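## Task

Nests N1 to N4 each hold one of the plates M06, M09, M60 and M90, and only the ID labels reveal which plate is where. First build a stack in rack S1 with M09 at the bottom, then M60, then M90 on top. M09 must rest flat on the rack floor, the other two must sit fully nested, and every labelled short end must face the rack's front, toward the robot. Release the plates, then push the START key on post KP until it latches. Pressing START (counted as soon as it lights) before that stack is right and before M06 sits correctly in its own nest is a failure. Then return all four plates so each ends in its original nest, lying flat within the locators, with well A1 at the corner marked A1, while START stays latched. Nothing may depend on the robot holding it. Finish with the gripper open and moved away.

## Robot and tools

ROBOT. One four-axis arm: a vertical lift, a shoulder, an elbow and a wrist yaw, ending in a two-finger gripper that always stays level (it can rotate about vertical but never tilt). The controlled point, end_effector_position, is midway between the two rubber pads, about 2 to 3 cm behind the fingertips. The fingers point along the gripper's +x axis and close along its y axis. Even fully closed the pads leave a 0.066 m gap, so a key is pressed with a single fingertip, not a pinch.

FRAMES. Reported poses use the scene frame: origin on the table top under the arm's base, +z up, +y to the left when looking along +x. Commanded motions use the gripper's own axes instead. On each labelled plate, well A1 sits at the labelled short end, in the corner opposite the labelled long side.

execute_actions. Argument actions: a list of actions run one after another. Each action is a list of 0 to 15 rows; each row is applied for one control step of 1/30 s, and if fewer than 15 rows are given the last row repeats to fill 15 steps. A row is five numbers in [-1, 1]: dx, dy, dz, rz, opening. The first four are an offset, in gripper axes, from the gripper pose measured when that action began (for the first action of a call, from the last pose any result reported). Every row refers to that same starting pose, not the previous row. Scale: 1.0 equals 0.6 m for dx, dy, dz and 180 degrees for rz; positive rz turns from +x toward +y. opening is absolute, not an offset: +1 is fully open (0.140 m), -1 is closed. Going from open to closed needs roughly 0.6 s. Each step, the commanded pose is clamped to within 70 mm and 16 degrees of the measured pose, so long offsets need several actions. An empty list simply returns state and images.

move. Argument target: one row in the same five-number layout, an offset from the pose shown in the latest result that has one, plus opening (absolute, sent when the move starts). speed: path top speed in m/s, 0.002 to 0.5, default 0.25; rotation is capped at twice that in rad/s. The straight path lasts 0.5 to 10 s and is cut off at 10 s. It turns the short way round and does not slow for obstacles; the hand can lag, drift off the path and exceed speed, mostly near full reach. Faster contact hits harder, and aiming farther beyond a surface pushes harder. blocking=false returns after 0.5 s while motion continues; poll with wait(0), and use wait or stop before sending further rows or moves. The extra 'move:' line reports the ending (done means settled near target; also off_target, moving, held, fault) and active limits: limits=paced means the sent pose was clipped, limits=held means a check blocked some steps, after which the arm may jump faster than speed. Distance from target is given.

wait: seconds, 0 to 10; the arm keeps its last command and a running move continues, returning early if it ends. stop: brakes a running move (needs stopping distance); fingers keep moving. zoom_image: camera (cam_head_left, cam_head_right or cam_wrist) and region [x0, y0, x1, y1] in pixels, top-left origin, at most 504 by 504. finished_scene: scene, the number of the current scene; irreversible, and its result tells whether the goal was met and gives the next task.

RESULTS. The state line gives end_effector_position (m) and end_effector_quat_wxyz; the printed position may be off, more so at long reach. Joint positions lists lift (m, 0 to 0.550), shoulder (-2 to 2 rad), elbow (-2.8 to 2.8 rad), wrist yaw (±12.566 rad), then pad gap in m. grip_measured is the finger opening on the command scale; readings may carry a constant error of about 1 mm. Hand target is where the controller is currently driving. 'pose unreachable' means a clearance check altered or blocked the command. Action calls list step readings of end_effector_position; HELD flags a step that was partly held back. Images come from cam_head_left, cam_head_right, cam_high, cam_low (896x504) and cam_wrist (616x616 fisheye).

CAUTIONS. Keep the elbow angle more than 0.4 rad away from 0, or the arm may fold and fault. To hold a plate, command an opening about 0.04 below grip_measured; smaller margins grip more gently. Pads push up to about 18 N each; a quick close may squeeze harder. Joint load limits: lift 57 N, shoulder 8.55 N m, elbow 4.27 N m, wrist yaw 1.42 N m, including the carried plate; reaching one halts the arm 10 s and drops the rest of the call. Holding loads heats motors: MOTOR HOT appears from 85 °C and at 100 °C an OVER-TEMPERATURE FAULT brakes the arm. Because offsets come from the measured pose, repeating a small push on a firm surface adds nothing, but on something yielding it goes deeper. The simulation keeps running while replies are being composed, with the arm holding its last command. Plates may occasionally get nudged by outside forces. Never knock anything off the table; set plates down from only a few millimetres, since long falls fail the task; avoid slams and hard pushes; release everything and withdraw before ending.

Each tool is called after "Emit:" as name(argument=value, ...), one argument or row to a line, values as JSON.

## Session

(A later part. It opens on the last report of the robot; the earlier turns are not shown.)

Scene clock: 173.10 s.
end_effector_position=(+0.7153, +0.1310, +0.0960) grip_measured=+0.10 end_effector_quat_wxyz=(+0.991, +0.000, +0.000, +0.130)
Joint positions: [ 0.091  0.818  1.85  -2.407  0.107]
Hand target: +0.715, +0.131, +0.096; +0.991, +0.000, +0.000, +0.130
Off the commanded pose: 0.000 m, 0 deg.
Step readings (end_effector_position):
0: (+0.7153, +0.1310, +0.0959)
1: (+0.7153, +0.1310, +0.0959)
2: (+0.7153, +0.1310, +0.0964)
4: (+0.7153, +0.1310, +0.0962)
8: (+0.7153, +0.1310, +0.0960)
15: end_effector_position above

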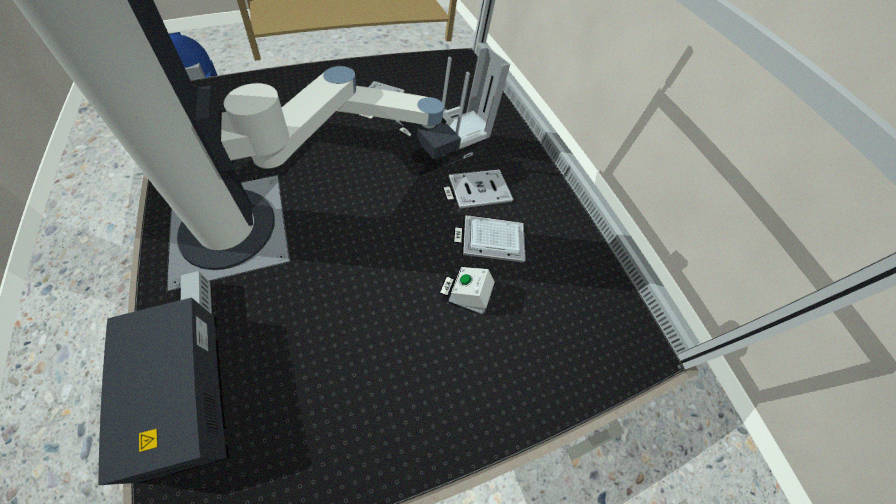

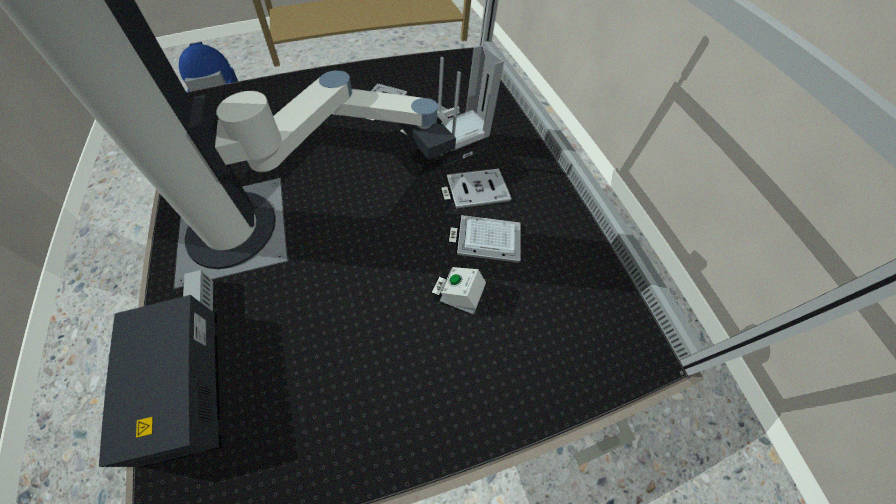

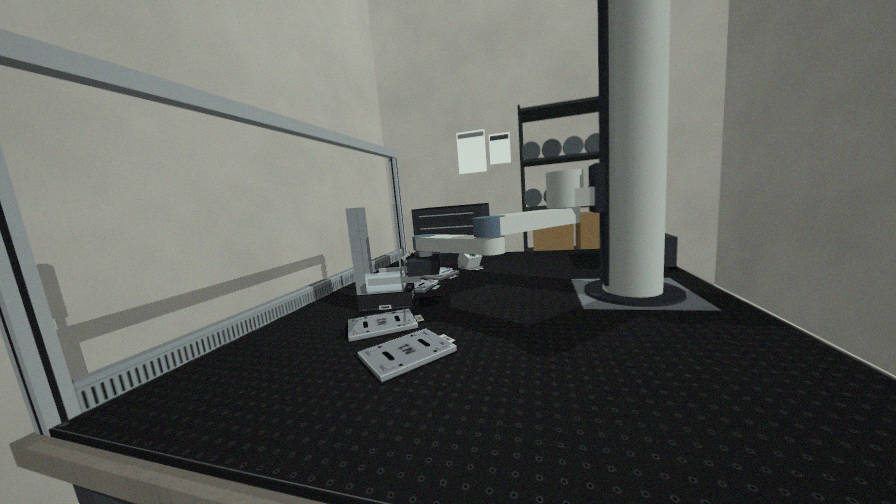

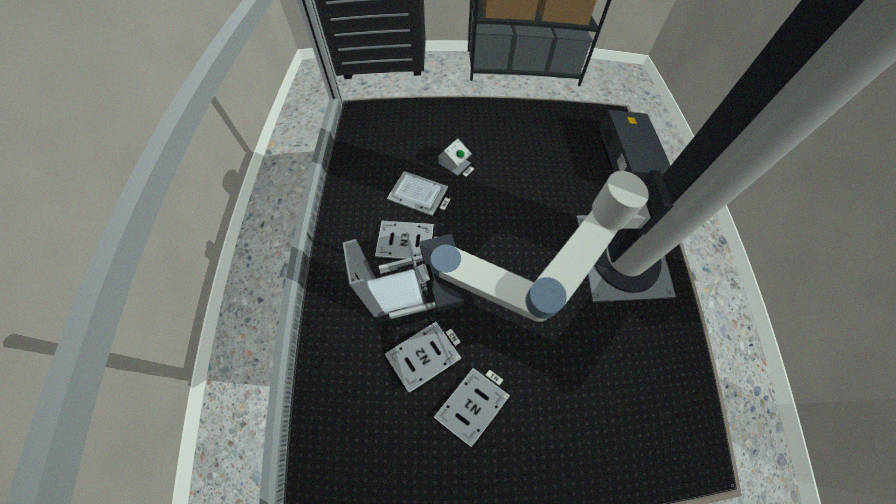

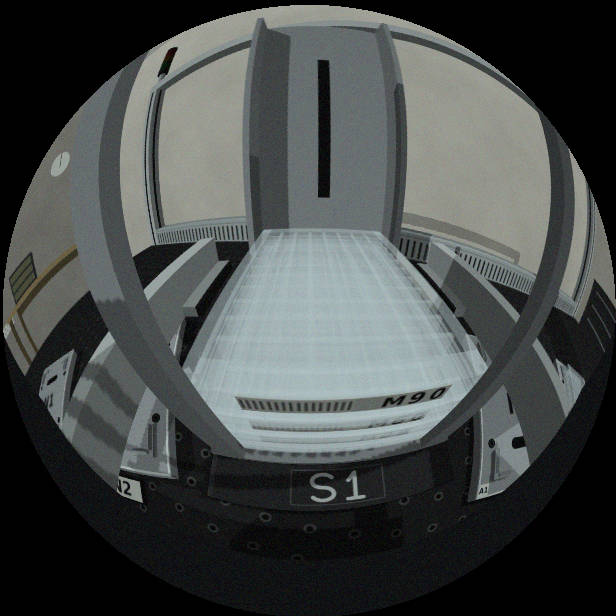

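Emit:
move(
  target=[0.125,0.065,-0.055,0,0.1],
  speed=0.2,
)

Emit:
zoom_image(
  camera="cam_wrist",
  region=[330,200,500,370],
)

Scene clock: 181.83 s.
end_effector_position=(+0.5029, -0.2423, +0.1157) grip_measured=+0.10 end_effector_quat_wxyz=(+0.933, +0.000, +0.000, -0.359)
Joint positions: [ 0.111  0.319  1.076 -2.131  0.107]
Hand target: +0.503, -0.242, +0.116; +0.933, +0.000, +0.000, -0.360
Off the commanded pose: 0.000 m, 0 deg.
move: done

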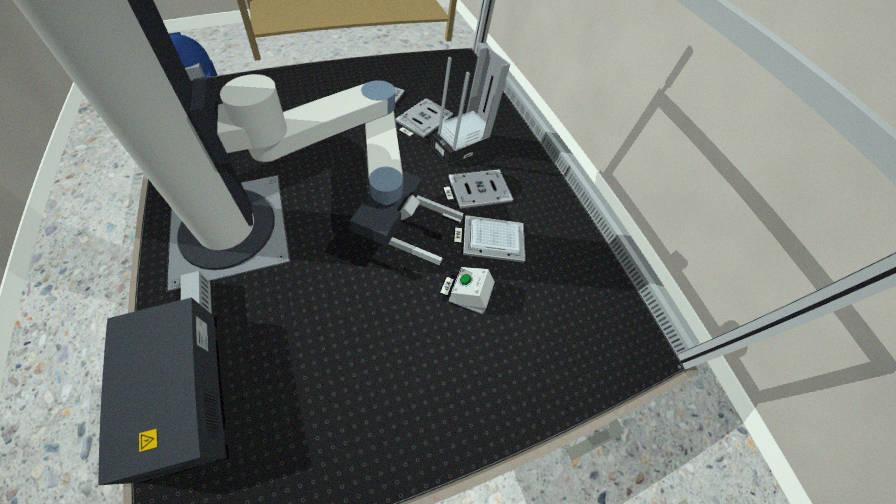

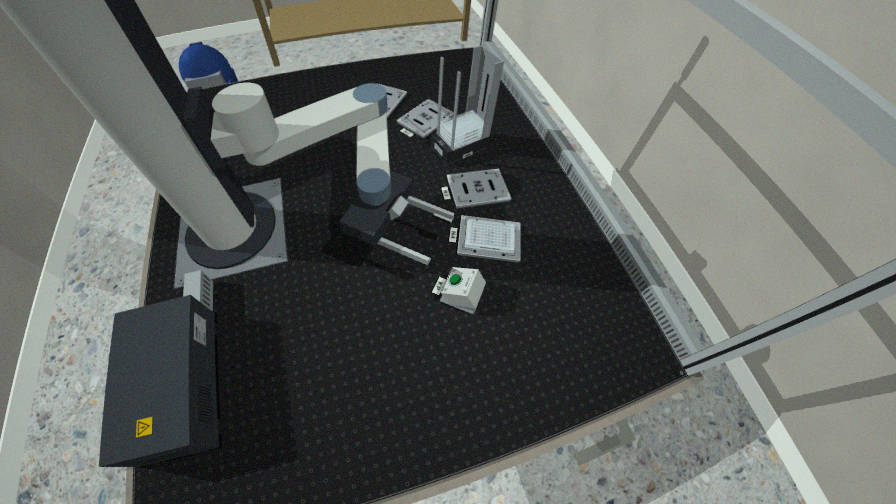

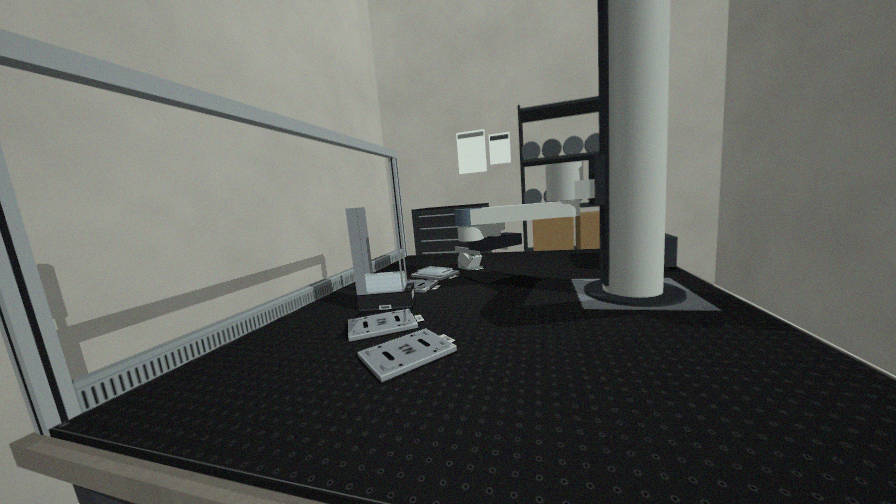

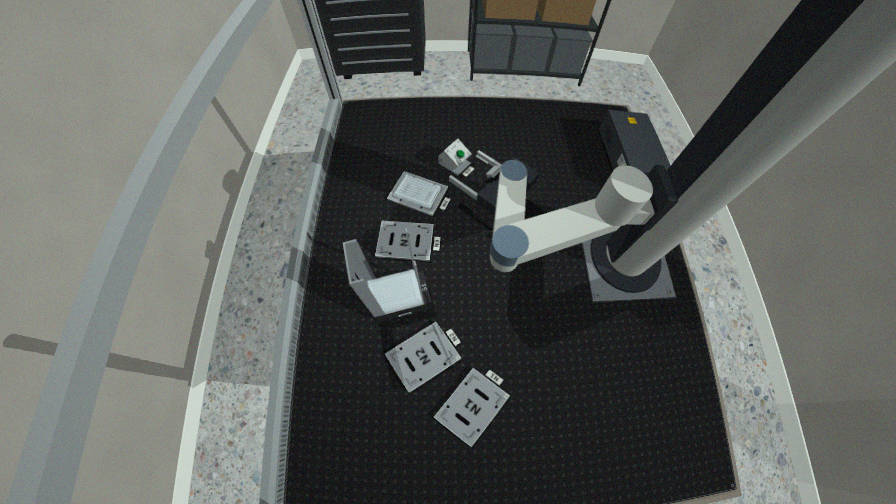

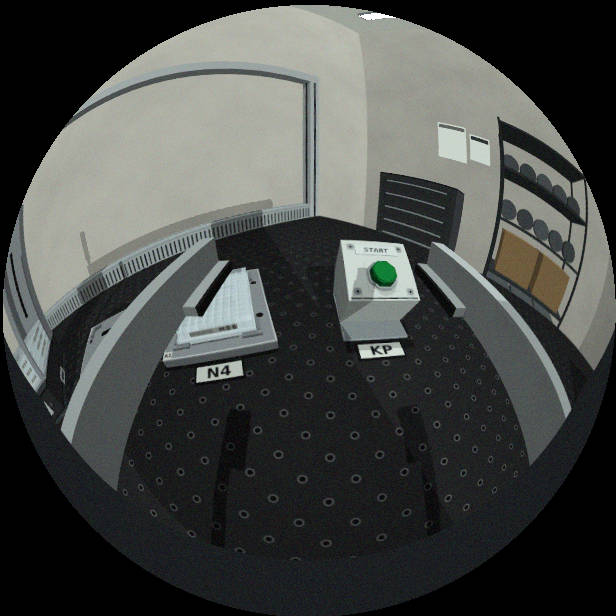

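Region (330, 200, 500, 370) of cam_wrist's 616x616 image, scaled by 2.965, with more detail than that image has.

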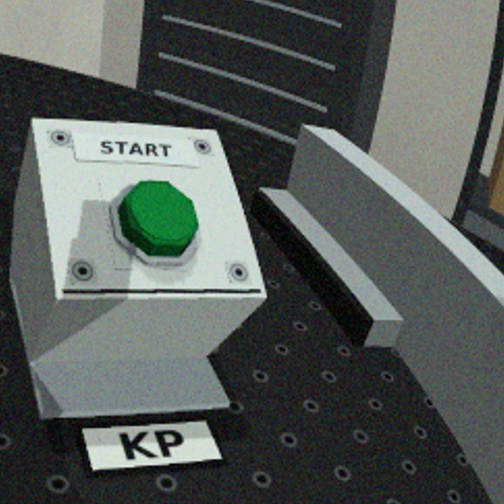

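Emit:
move(
  target=[0.09,0,-0.036,0,0.1],
  speed=0.1,
)

Emit:
zoom_image(
  camera="cam_wrist",
  region=[340,200,540,400],
)

Scene clock: 184.43 s.
end_effector_position=(+0.5430, -0.2784, +0.0941) grip_measured=+0.10 end_effector_quat_wxyz=(+0.933, +0.000, +0.000, -0.359)
Joint positions: [ 0.089  0.198  1.329 -2.262  0.107]
Hand target: +0.543, -0.278, +0.094; +0.933, +0.000, +0.000, -0.359
Off the commanded pose: 0.000 m, 0 deg.
move: done

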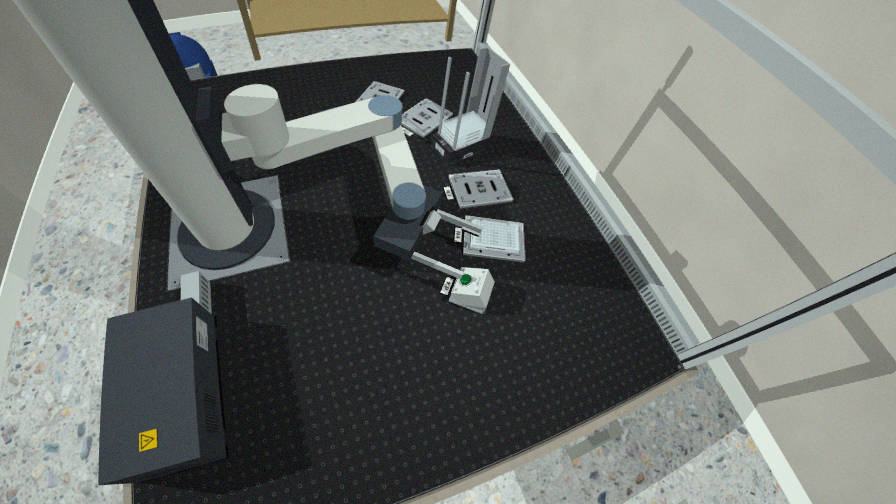

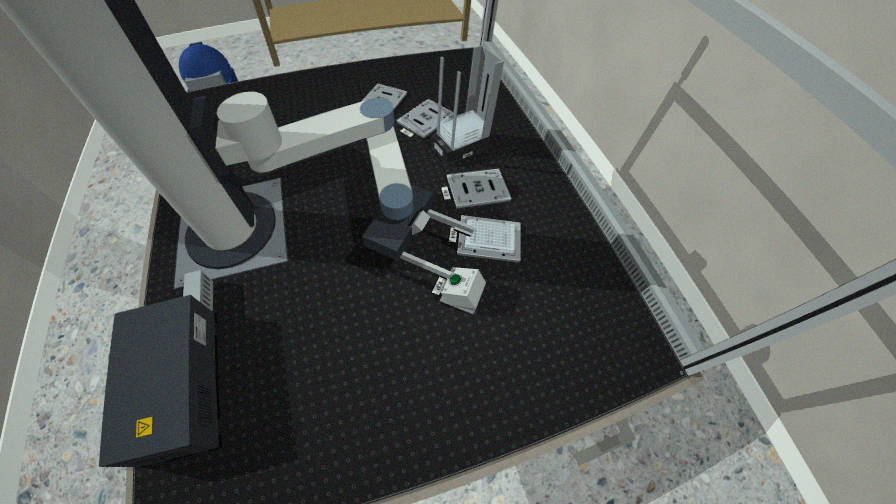

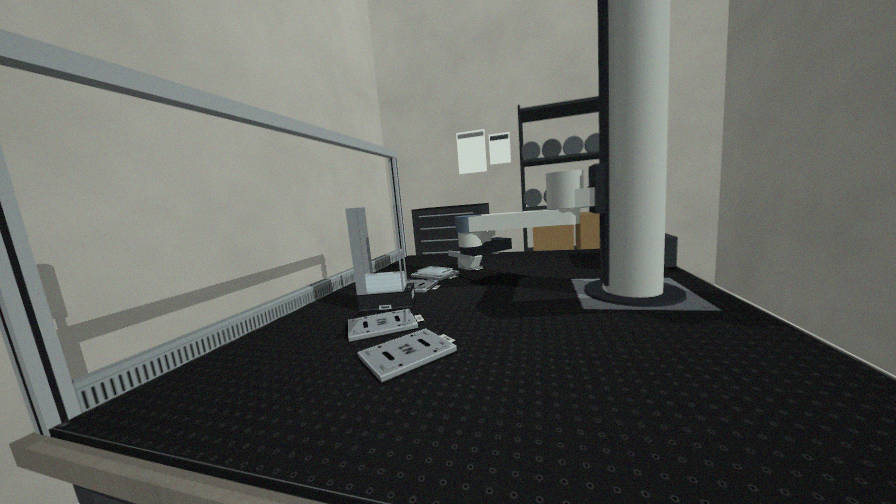

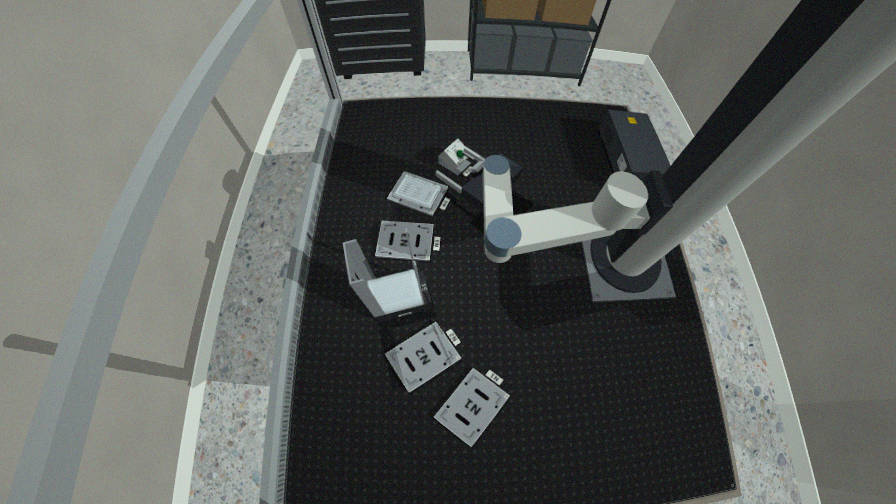

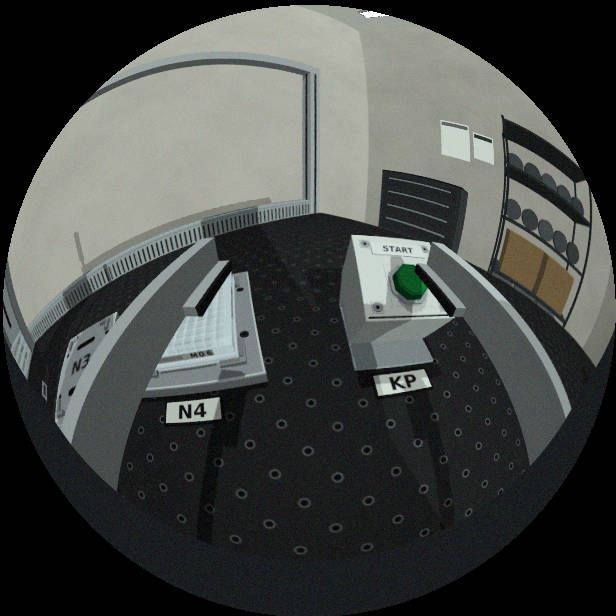

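Region (340, 200, 540, 400) of cam_wrist's 616x616 image, scaled by 2.520, with more detail than that image has.

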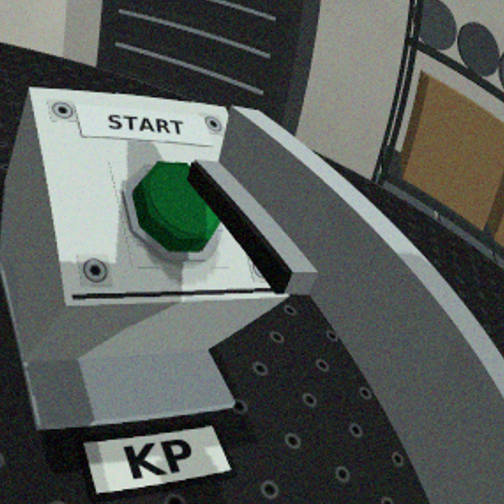

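Emit:
zoom_image(
  camera="cam_wrist",
  region=[110,250,300,440],
)

Emit:
zoom_image(
  camera="cam_head_right",
  region=[420,200,540,320],
)

Region (110, 250, 300, 440) of cam_wrist's 616x616 image, scaled by 2.653, with more detail than that image has.

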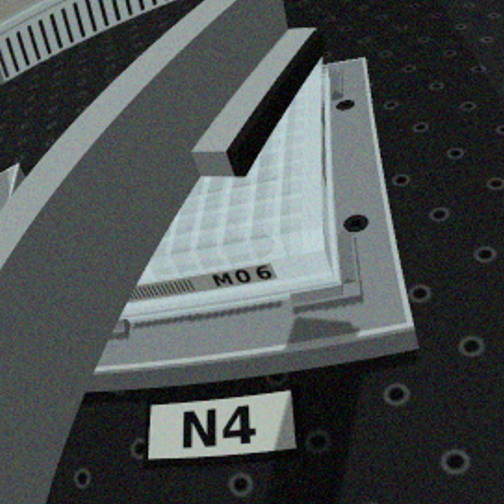

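Region (420, 200, 540, 320) of cam_head_right's 896x504 image, scaled by 4.200, with more detail than that image has.

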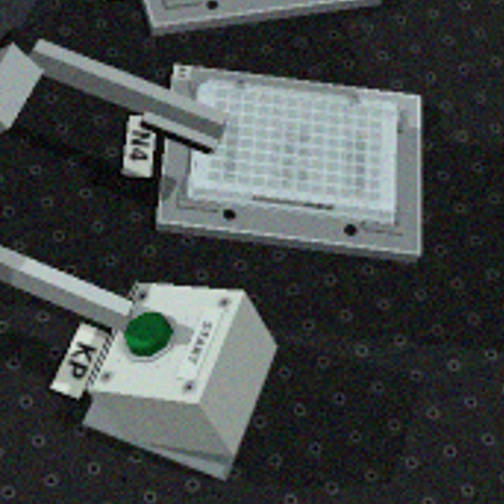

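Emit:
move(
  target=[0.0115,0,-0.0167,0,0.1],
  speed=0.02,
)

Emit:
zoom_image(
  camera="cam_wrist",
  region=[340,200,540,400],
)

Scene clock: 186.00 s.
end_effector_position=(+0.5482, -0.2830, +0.0840) grip_measured=+0.10 end_effector_quat_wxyz=(+0.933, +0.000, +0.000, -0.359)
Joint positions: [ 0.079  0.182  1.363 -2.279  0.107]
Hand target: +0.548, -0.283, +0.084; +0.933, +0.000, +0.000, -0.359
Off the commanded pose: 0.000 m, 0 deg.
move: done

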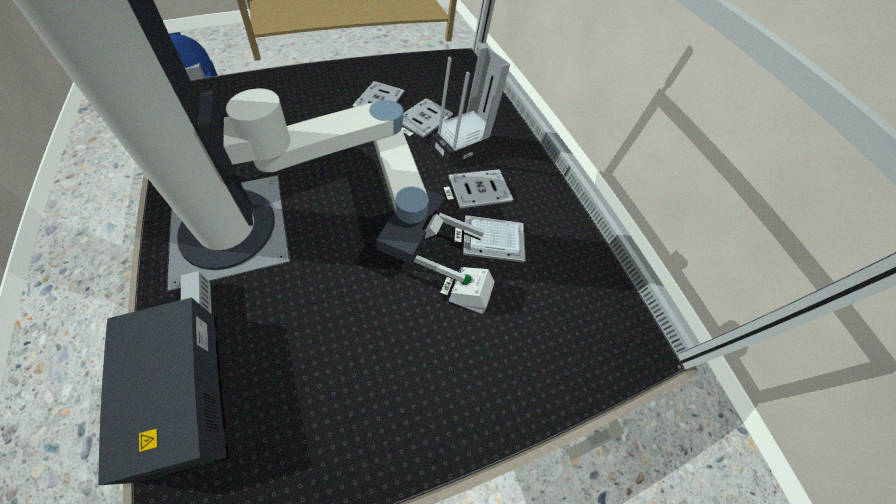

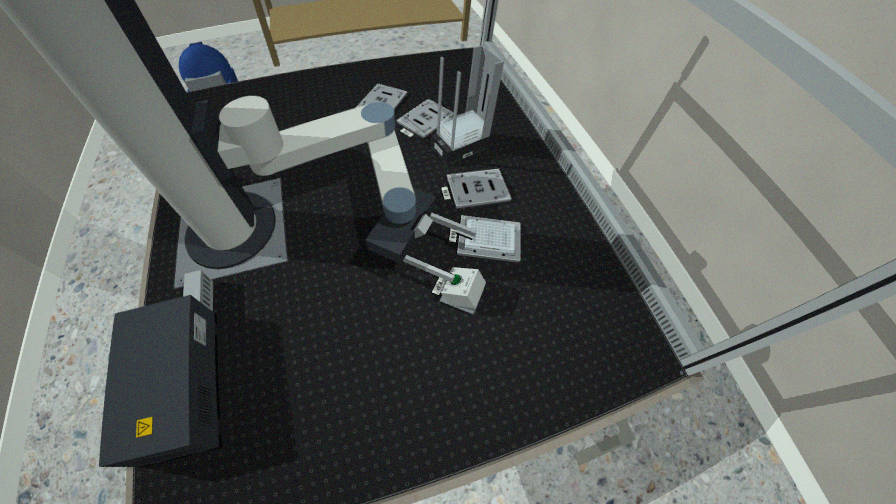

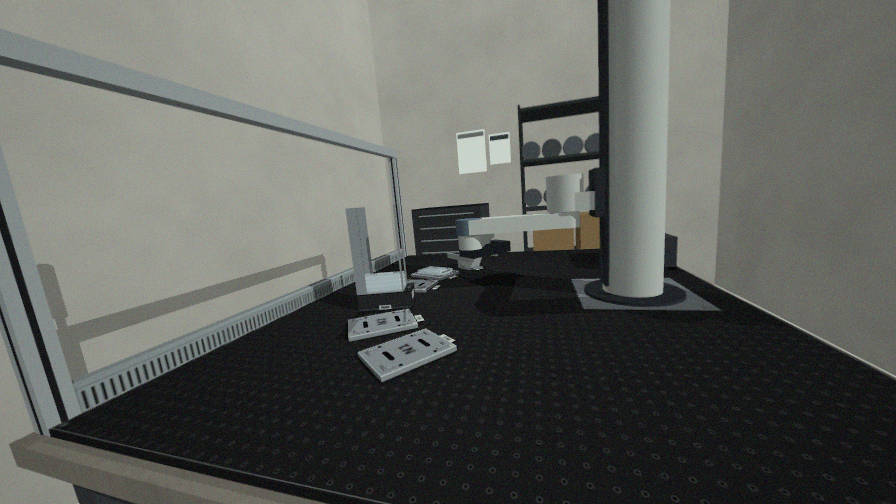

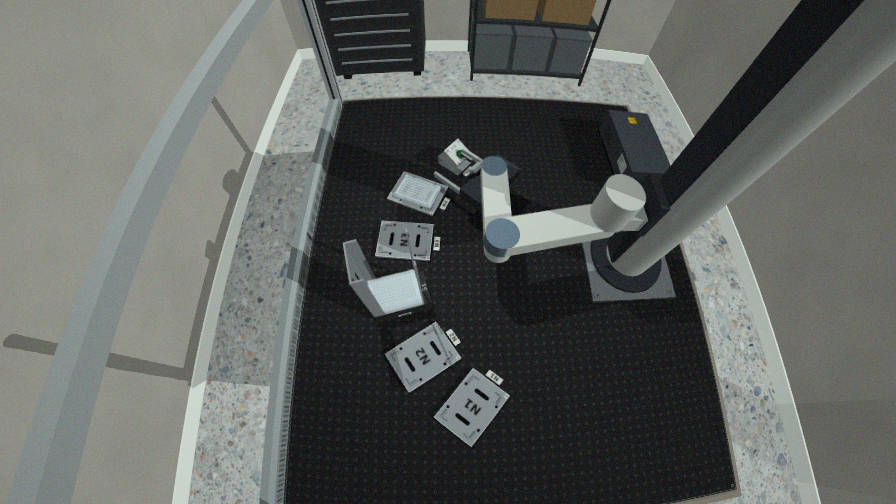

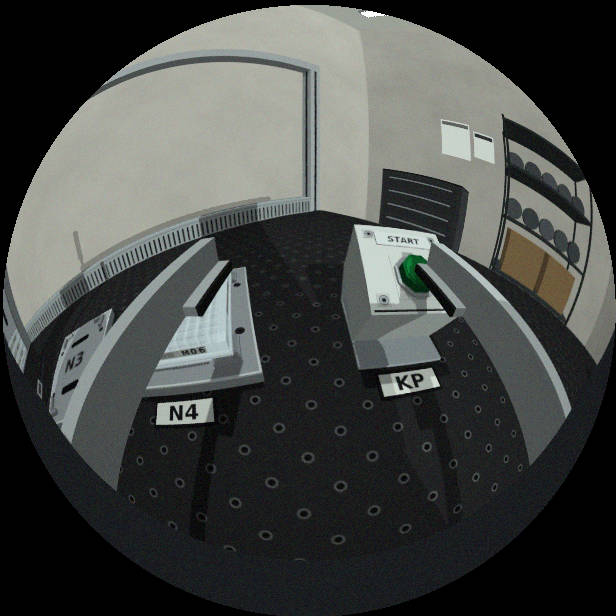

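Region (340, 200, 540, 400) of cam_wrist's 616x616 image, scaled by 2.520, with more detail than that image has.

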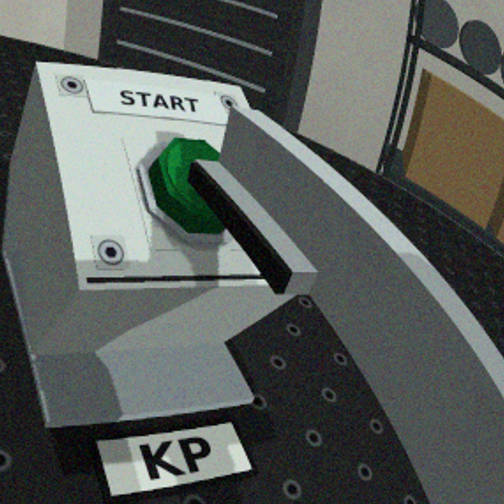

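Emit:
move(
  target=[0.0076,0,-0.011,0,0.1],
  speed=0.01,
)

Emit:
zoom_image(
  camera="cam_wrist",
  region=[340,200,540,400],
)

Scene clock: 187.27 s.
end_effector_position=(+0.5510, -0.2857, +0.0780) grip_measured=+0.10 end_effector_quat_wxyz=(+0.933, +0.000, +0.000, -0.360)
Joint positions: [ 0.073  0.173  1.383 -2.291  0.107]
Hand target: +0.552, -0.286, +0.077; +0.933, +0.000, +0.000, -0.359
Off the commanded pose: 0.001 m, 0 deg.
move: done

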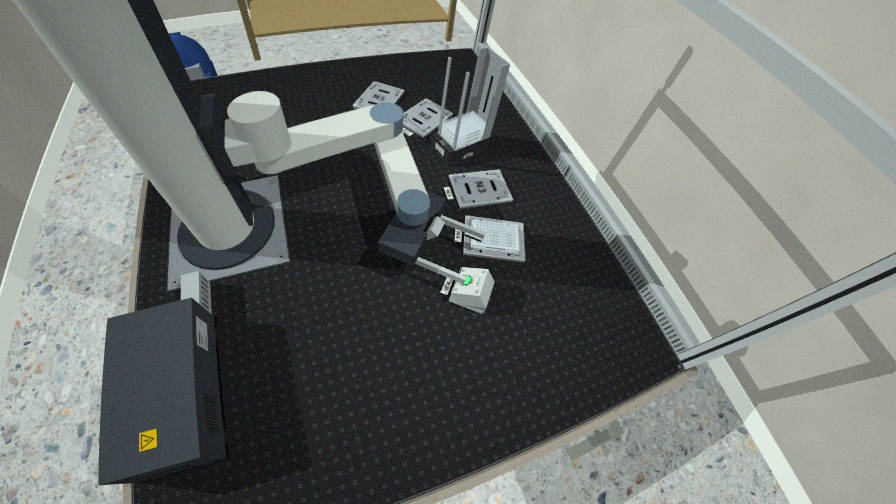

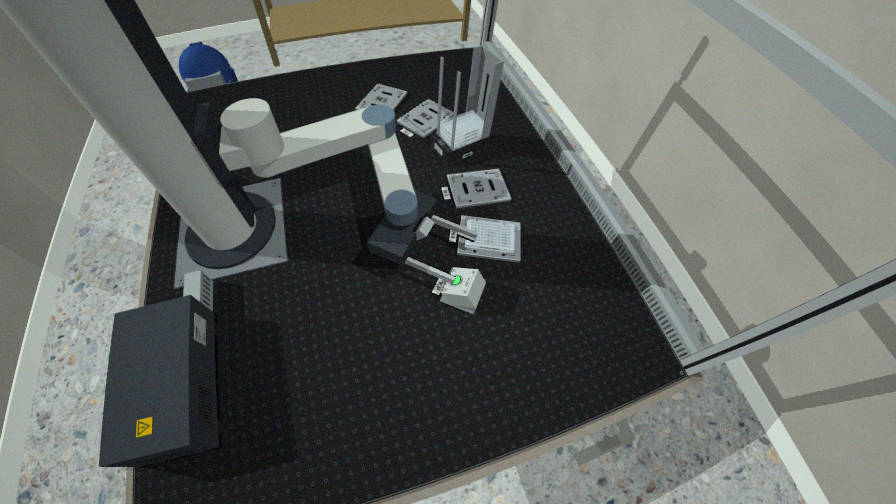

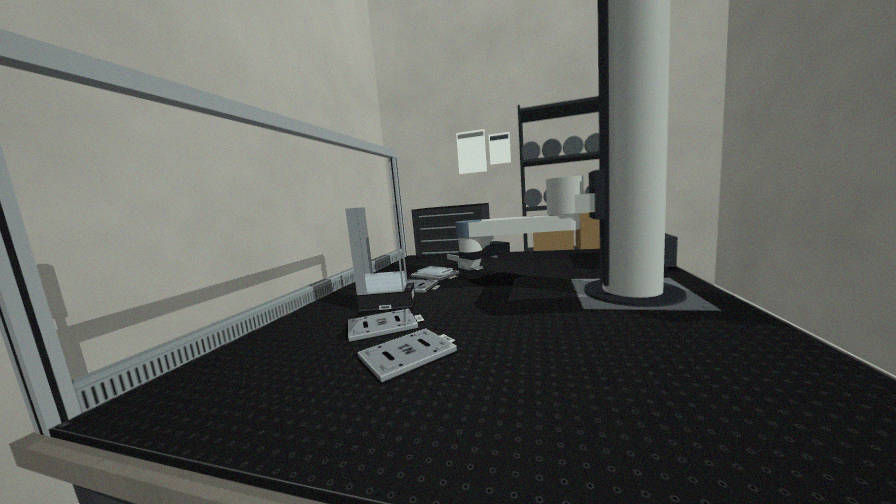

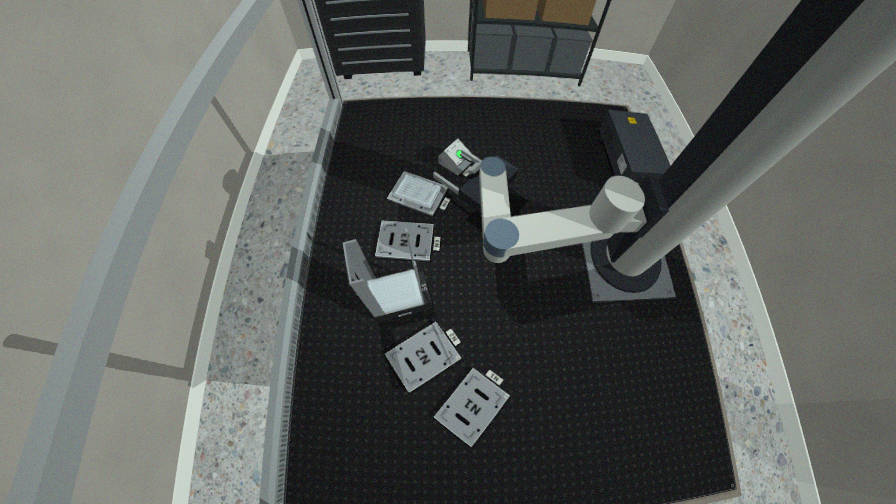

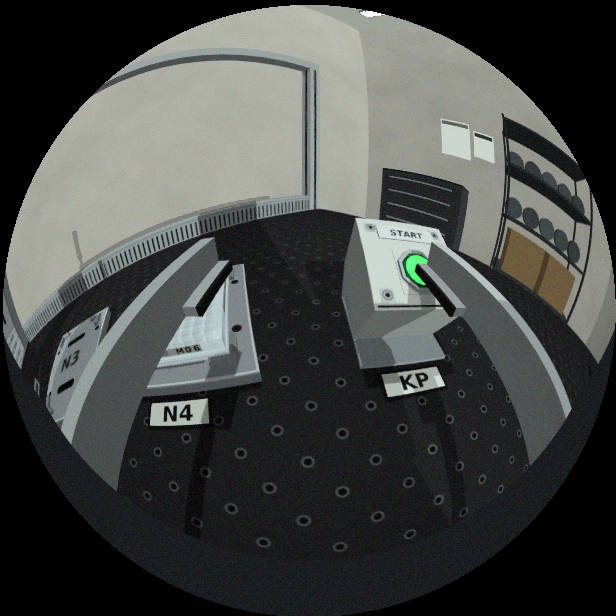

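Region (340, 200, 540, 400) of cam_wrist's 616x616 image, scaled by 2.520, with more detail than that image has.

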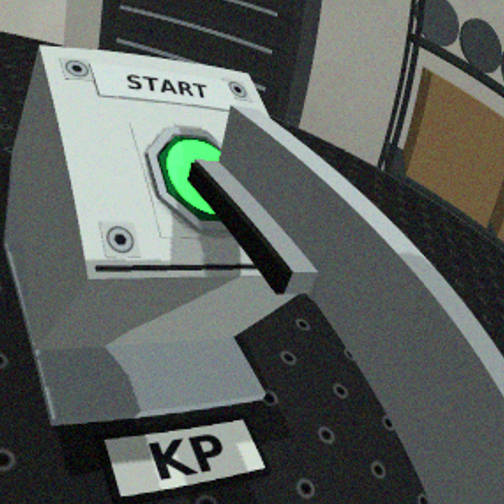

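Emit:
move(
  target=[0.003,0,-0.0043,0,0.1],
  speed=0.01,
)

Emit:
zoom_image(
  camera="cam_wrist",
  region=[340,200,540,400],
)

Scene clock: 198.03 s.
end_effector_position=(+0.5510, -0.2855, +0.0779) grip_measured=+0.10 end_effector_quat_wxyz=(+0.933, +0.000, +0.000, -0.361)
Joint positions: [ 0.073  0.175  1.382 -2.296  0.107]
Hand target: +0.551, -0.286, +0.077; +0.933, +0.000, +0.000, -0.361
Off the commanded pose: 0.003 m, 0 deg.
TORQUE FAULT: the external load on joint 1 (lift) reached its load limit, and the arm stopped for 10 seconds. That time counts as 20 of the actions that you can send in this scene. The arm's remaining commands of this call were not run. The arm holds where it stopped, with its grip as last carried out, and accepts commands again: back off and push less far. The arm stops again, at the same cost, whenever a joint's load reaches its limit.
move: fault

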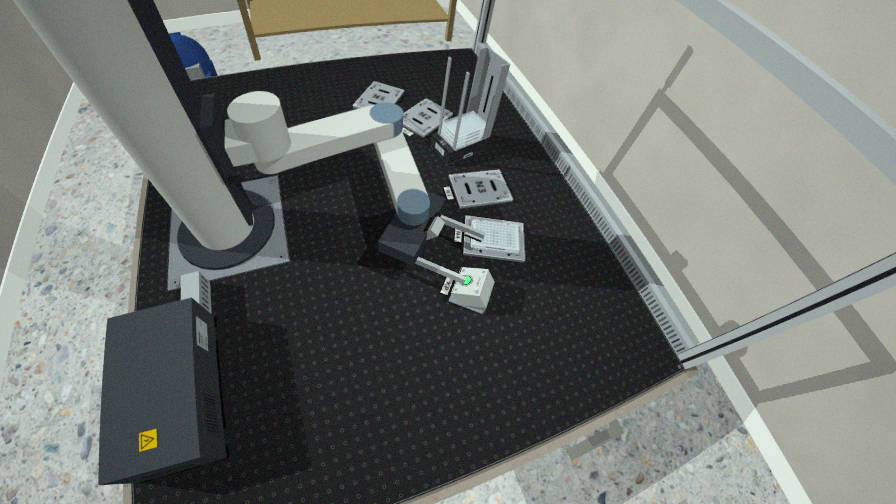

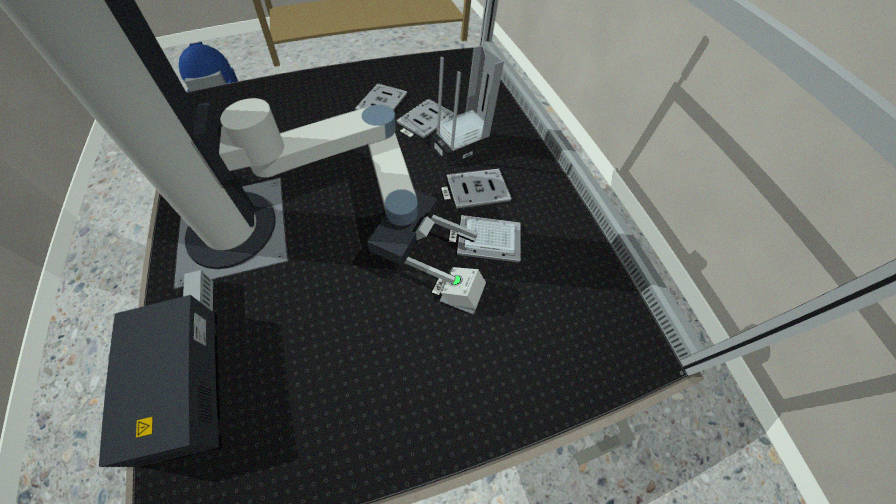

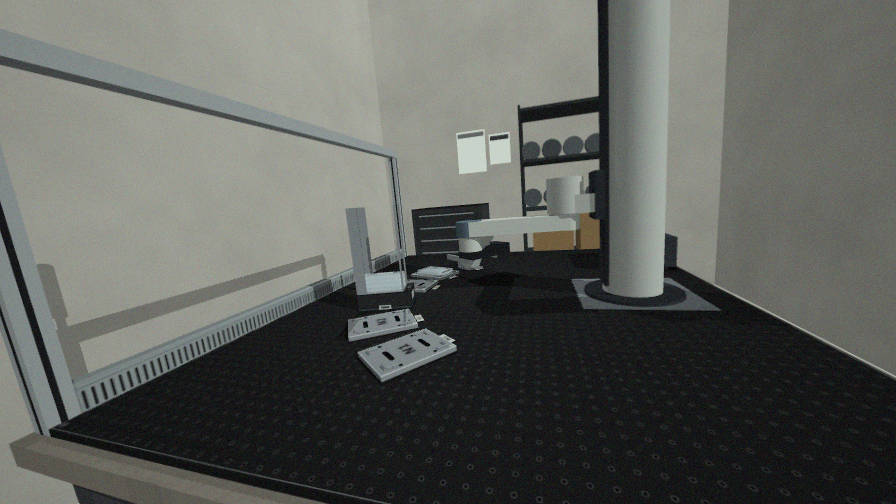

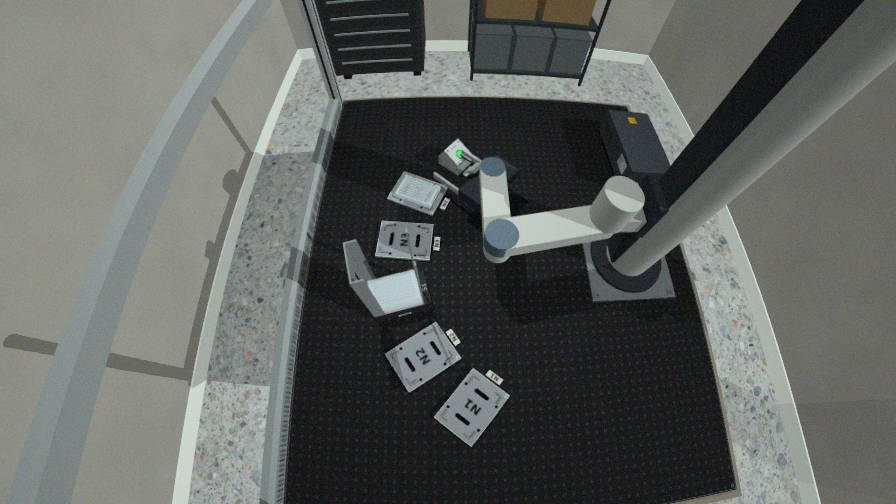

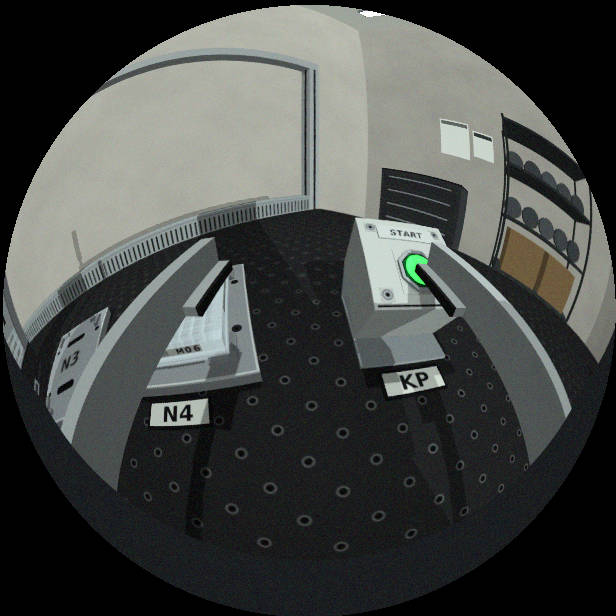

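Region (340, 200, 540, 400) of cam_wrist's 616x616 image, scaled by 2.520, with more detail than that image has.

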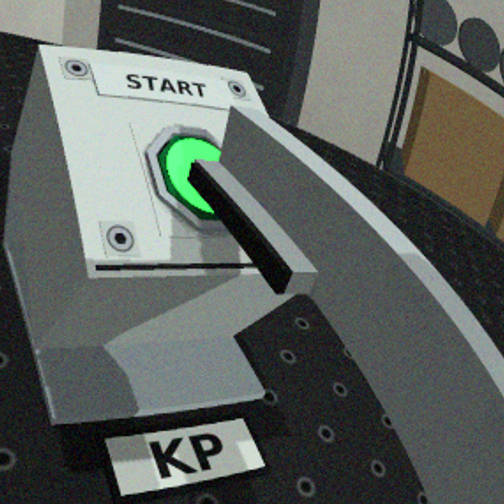

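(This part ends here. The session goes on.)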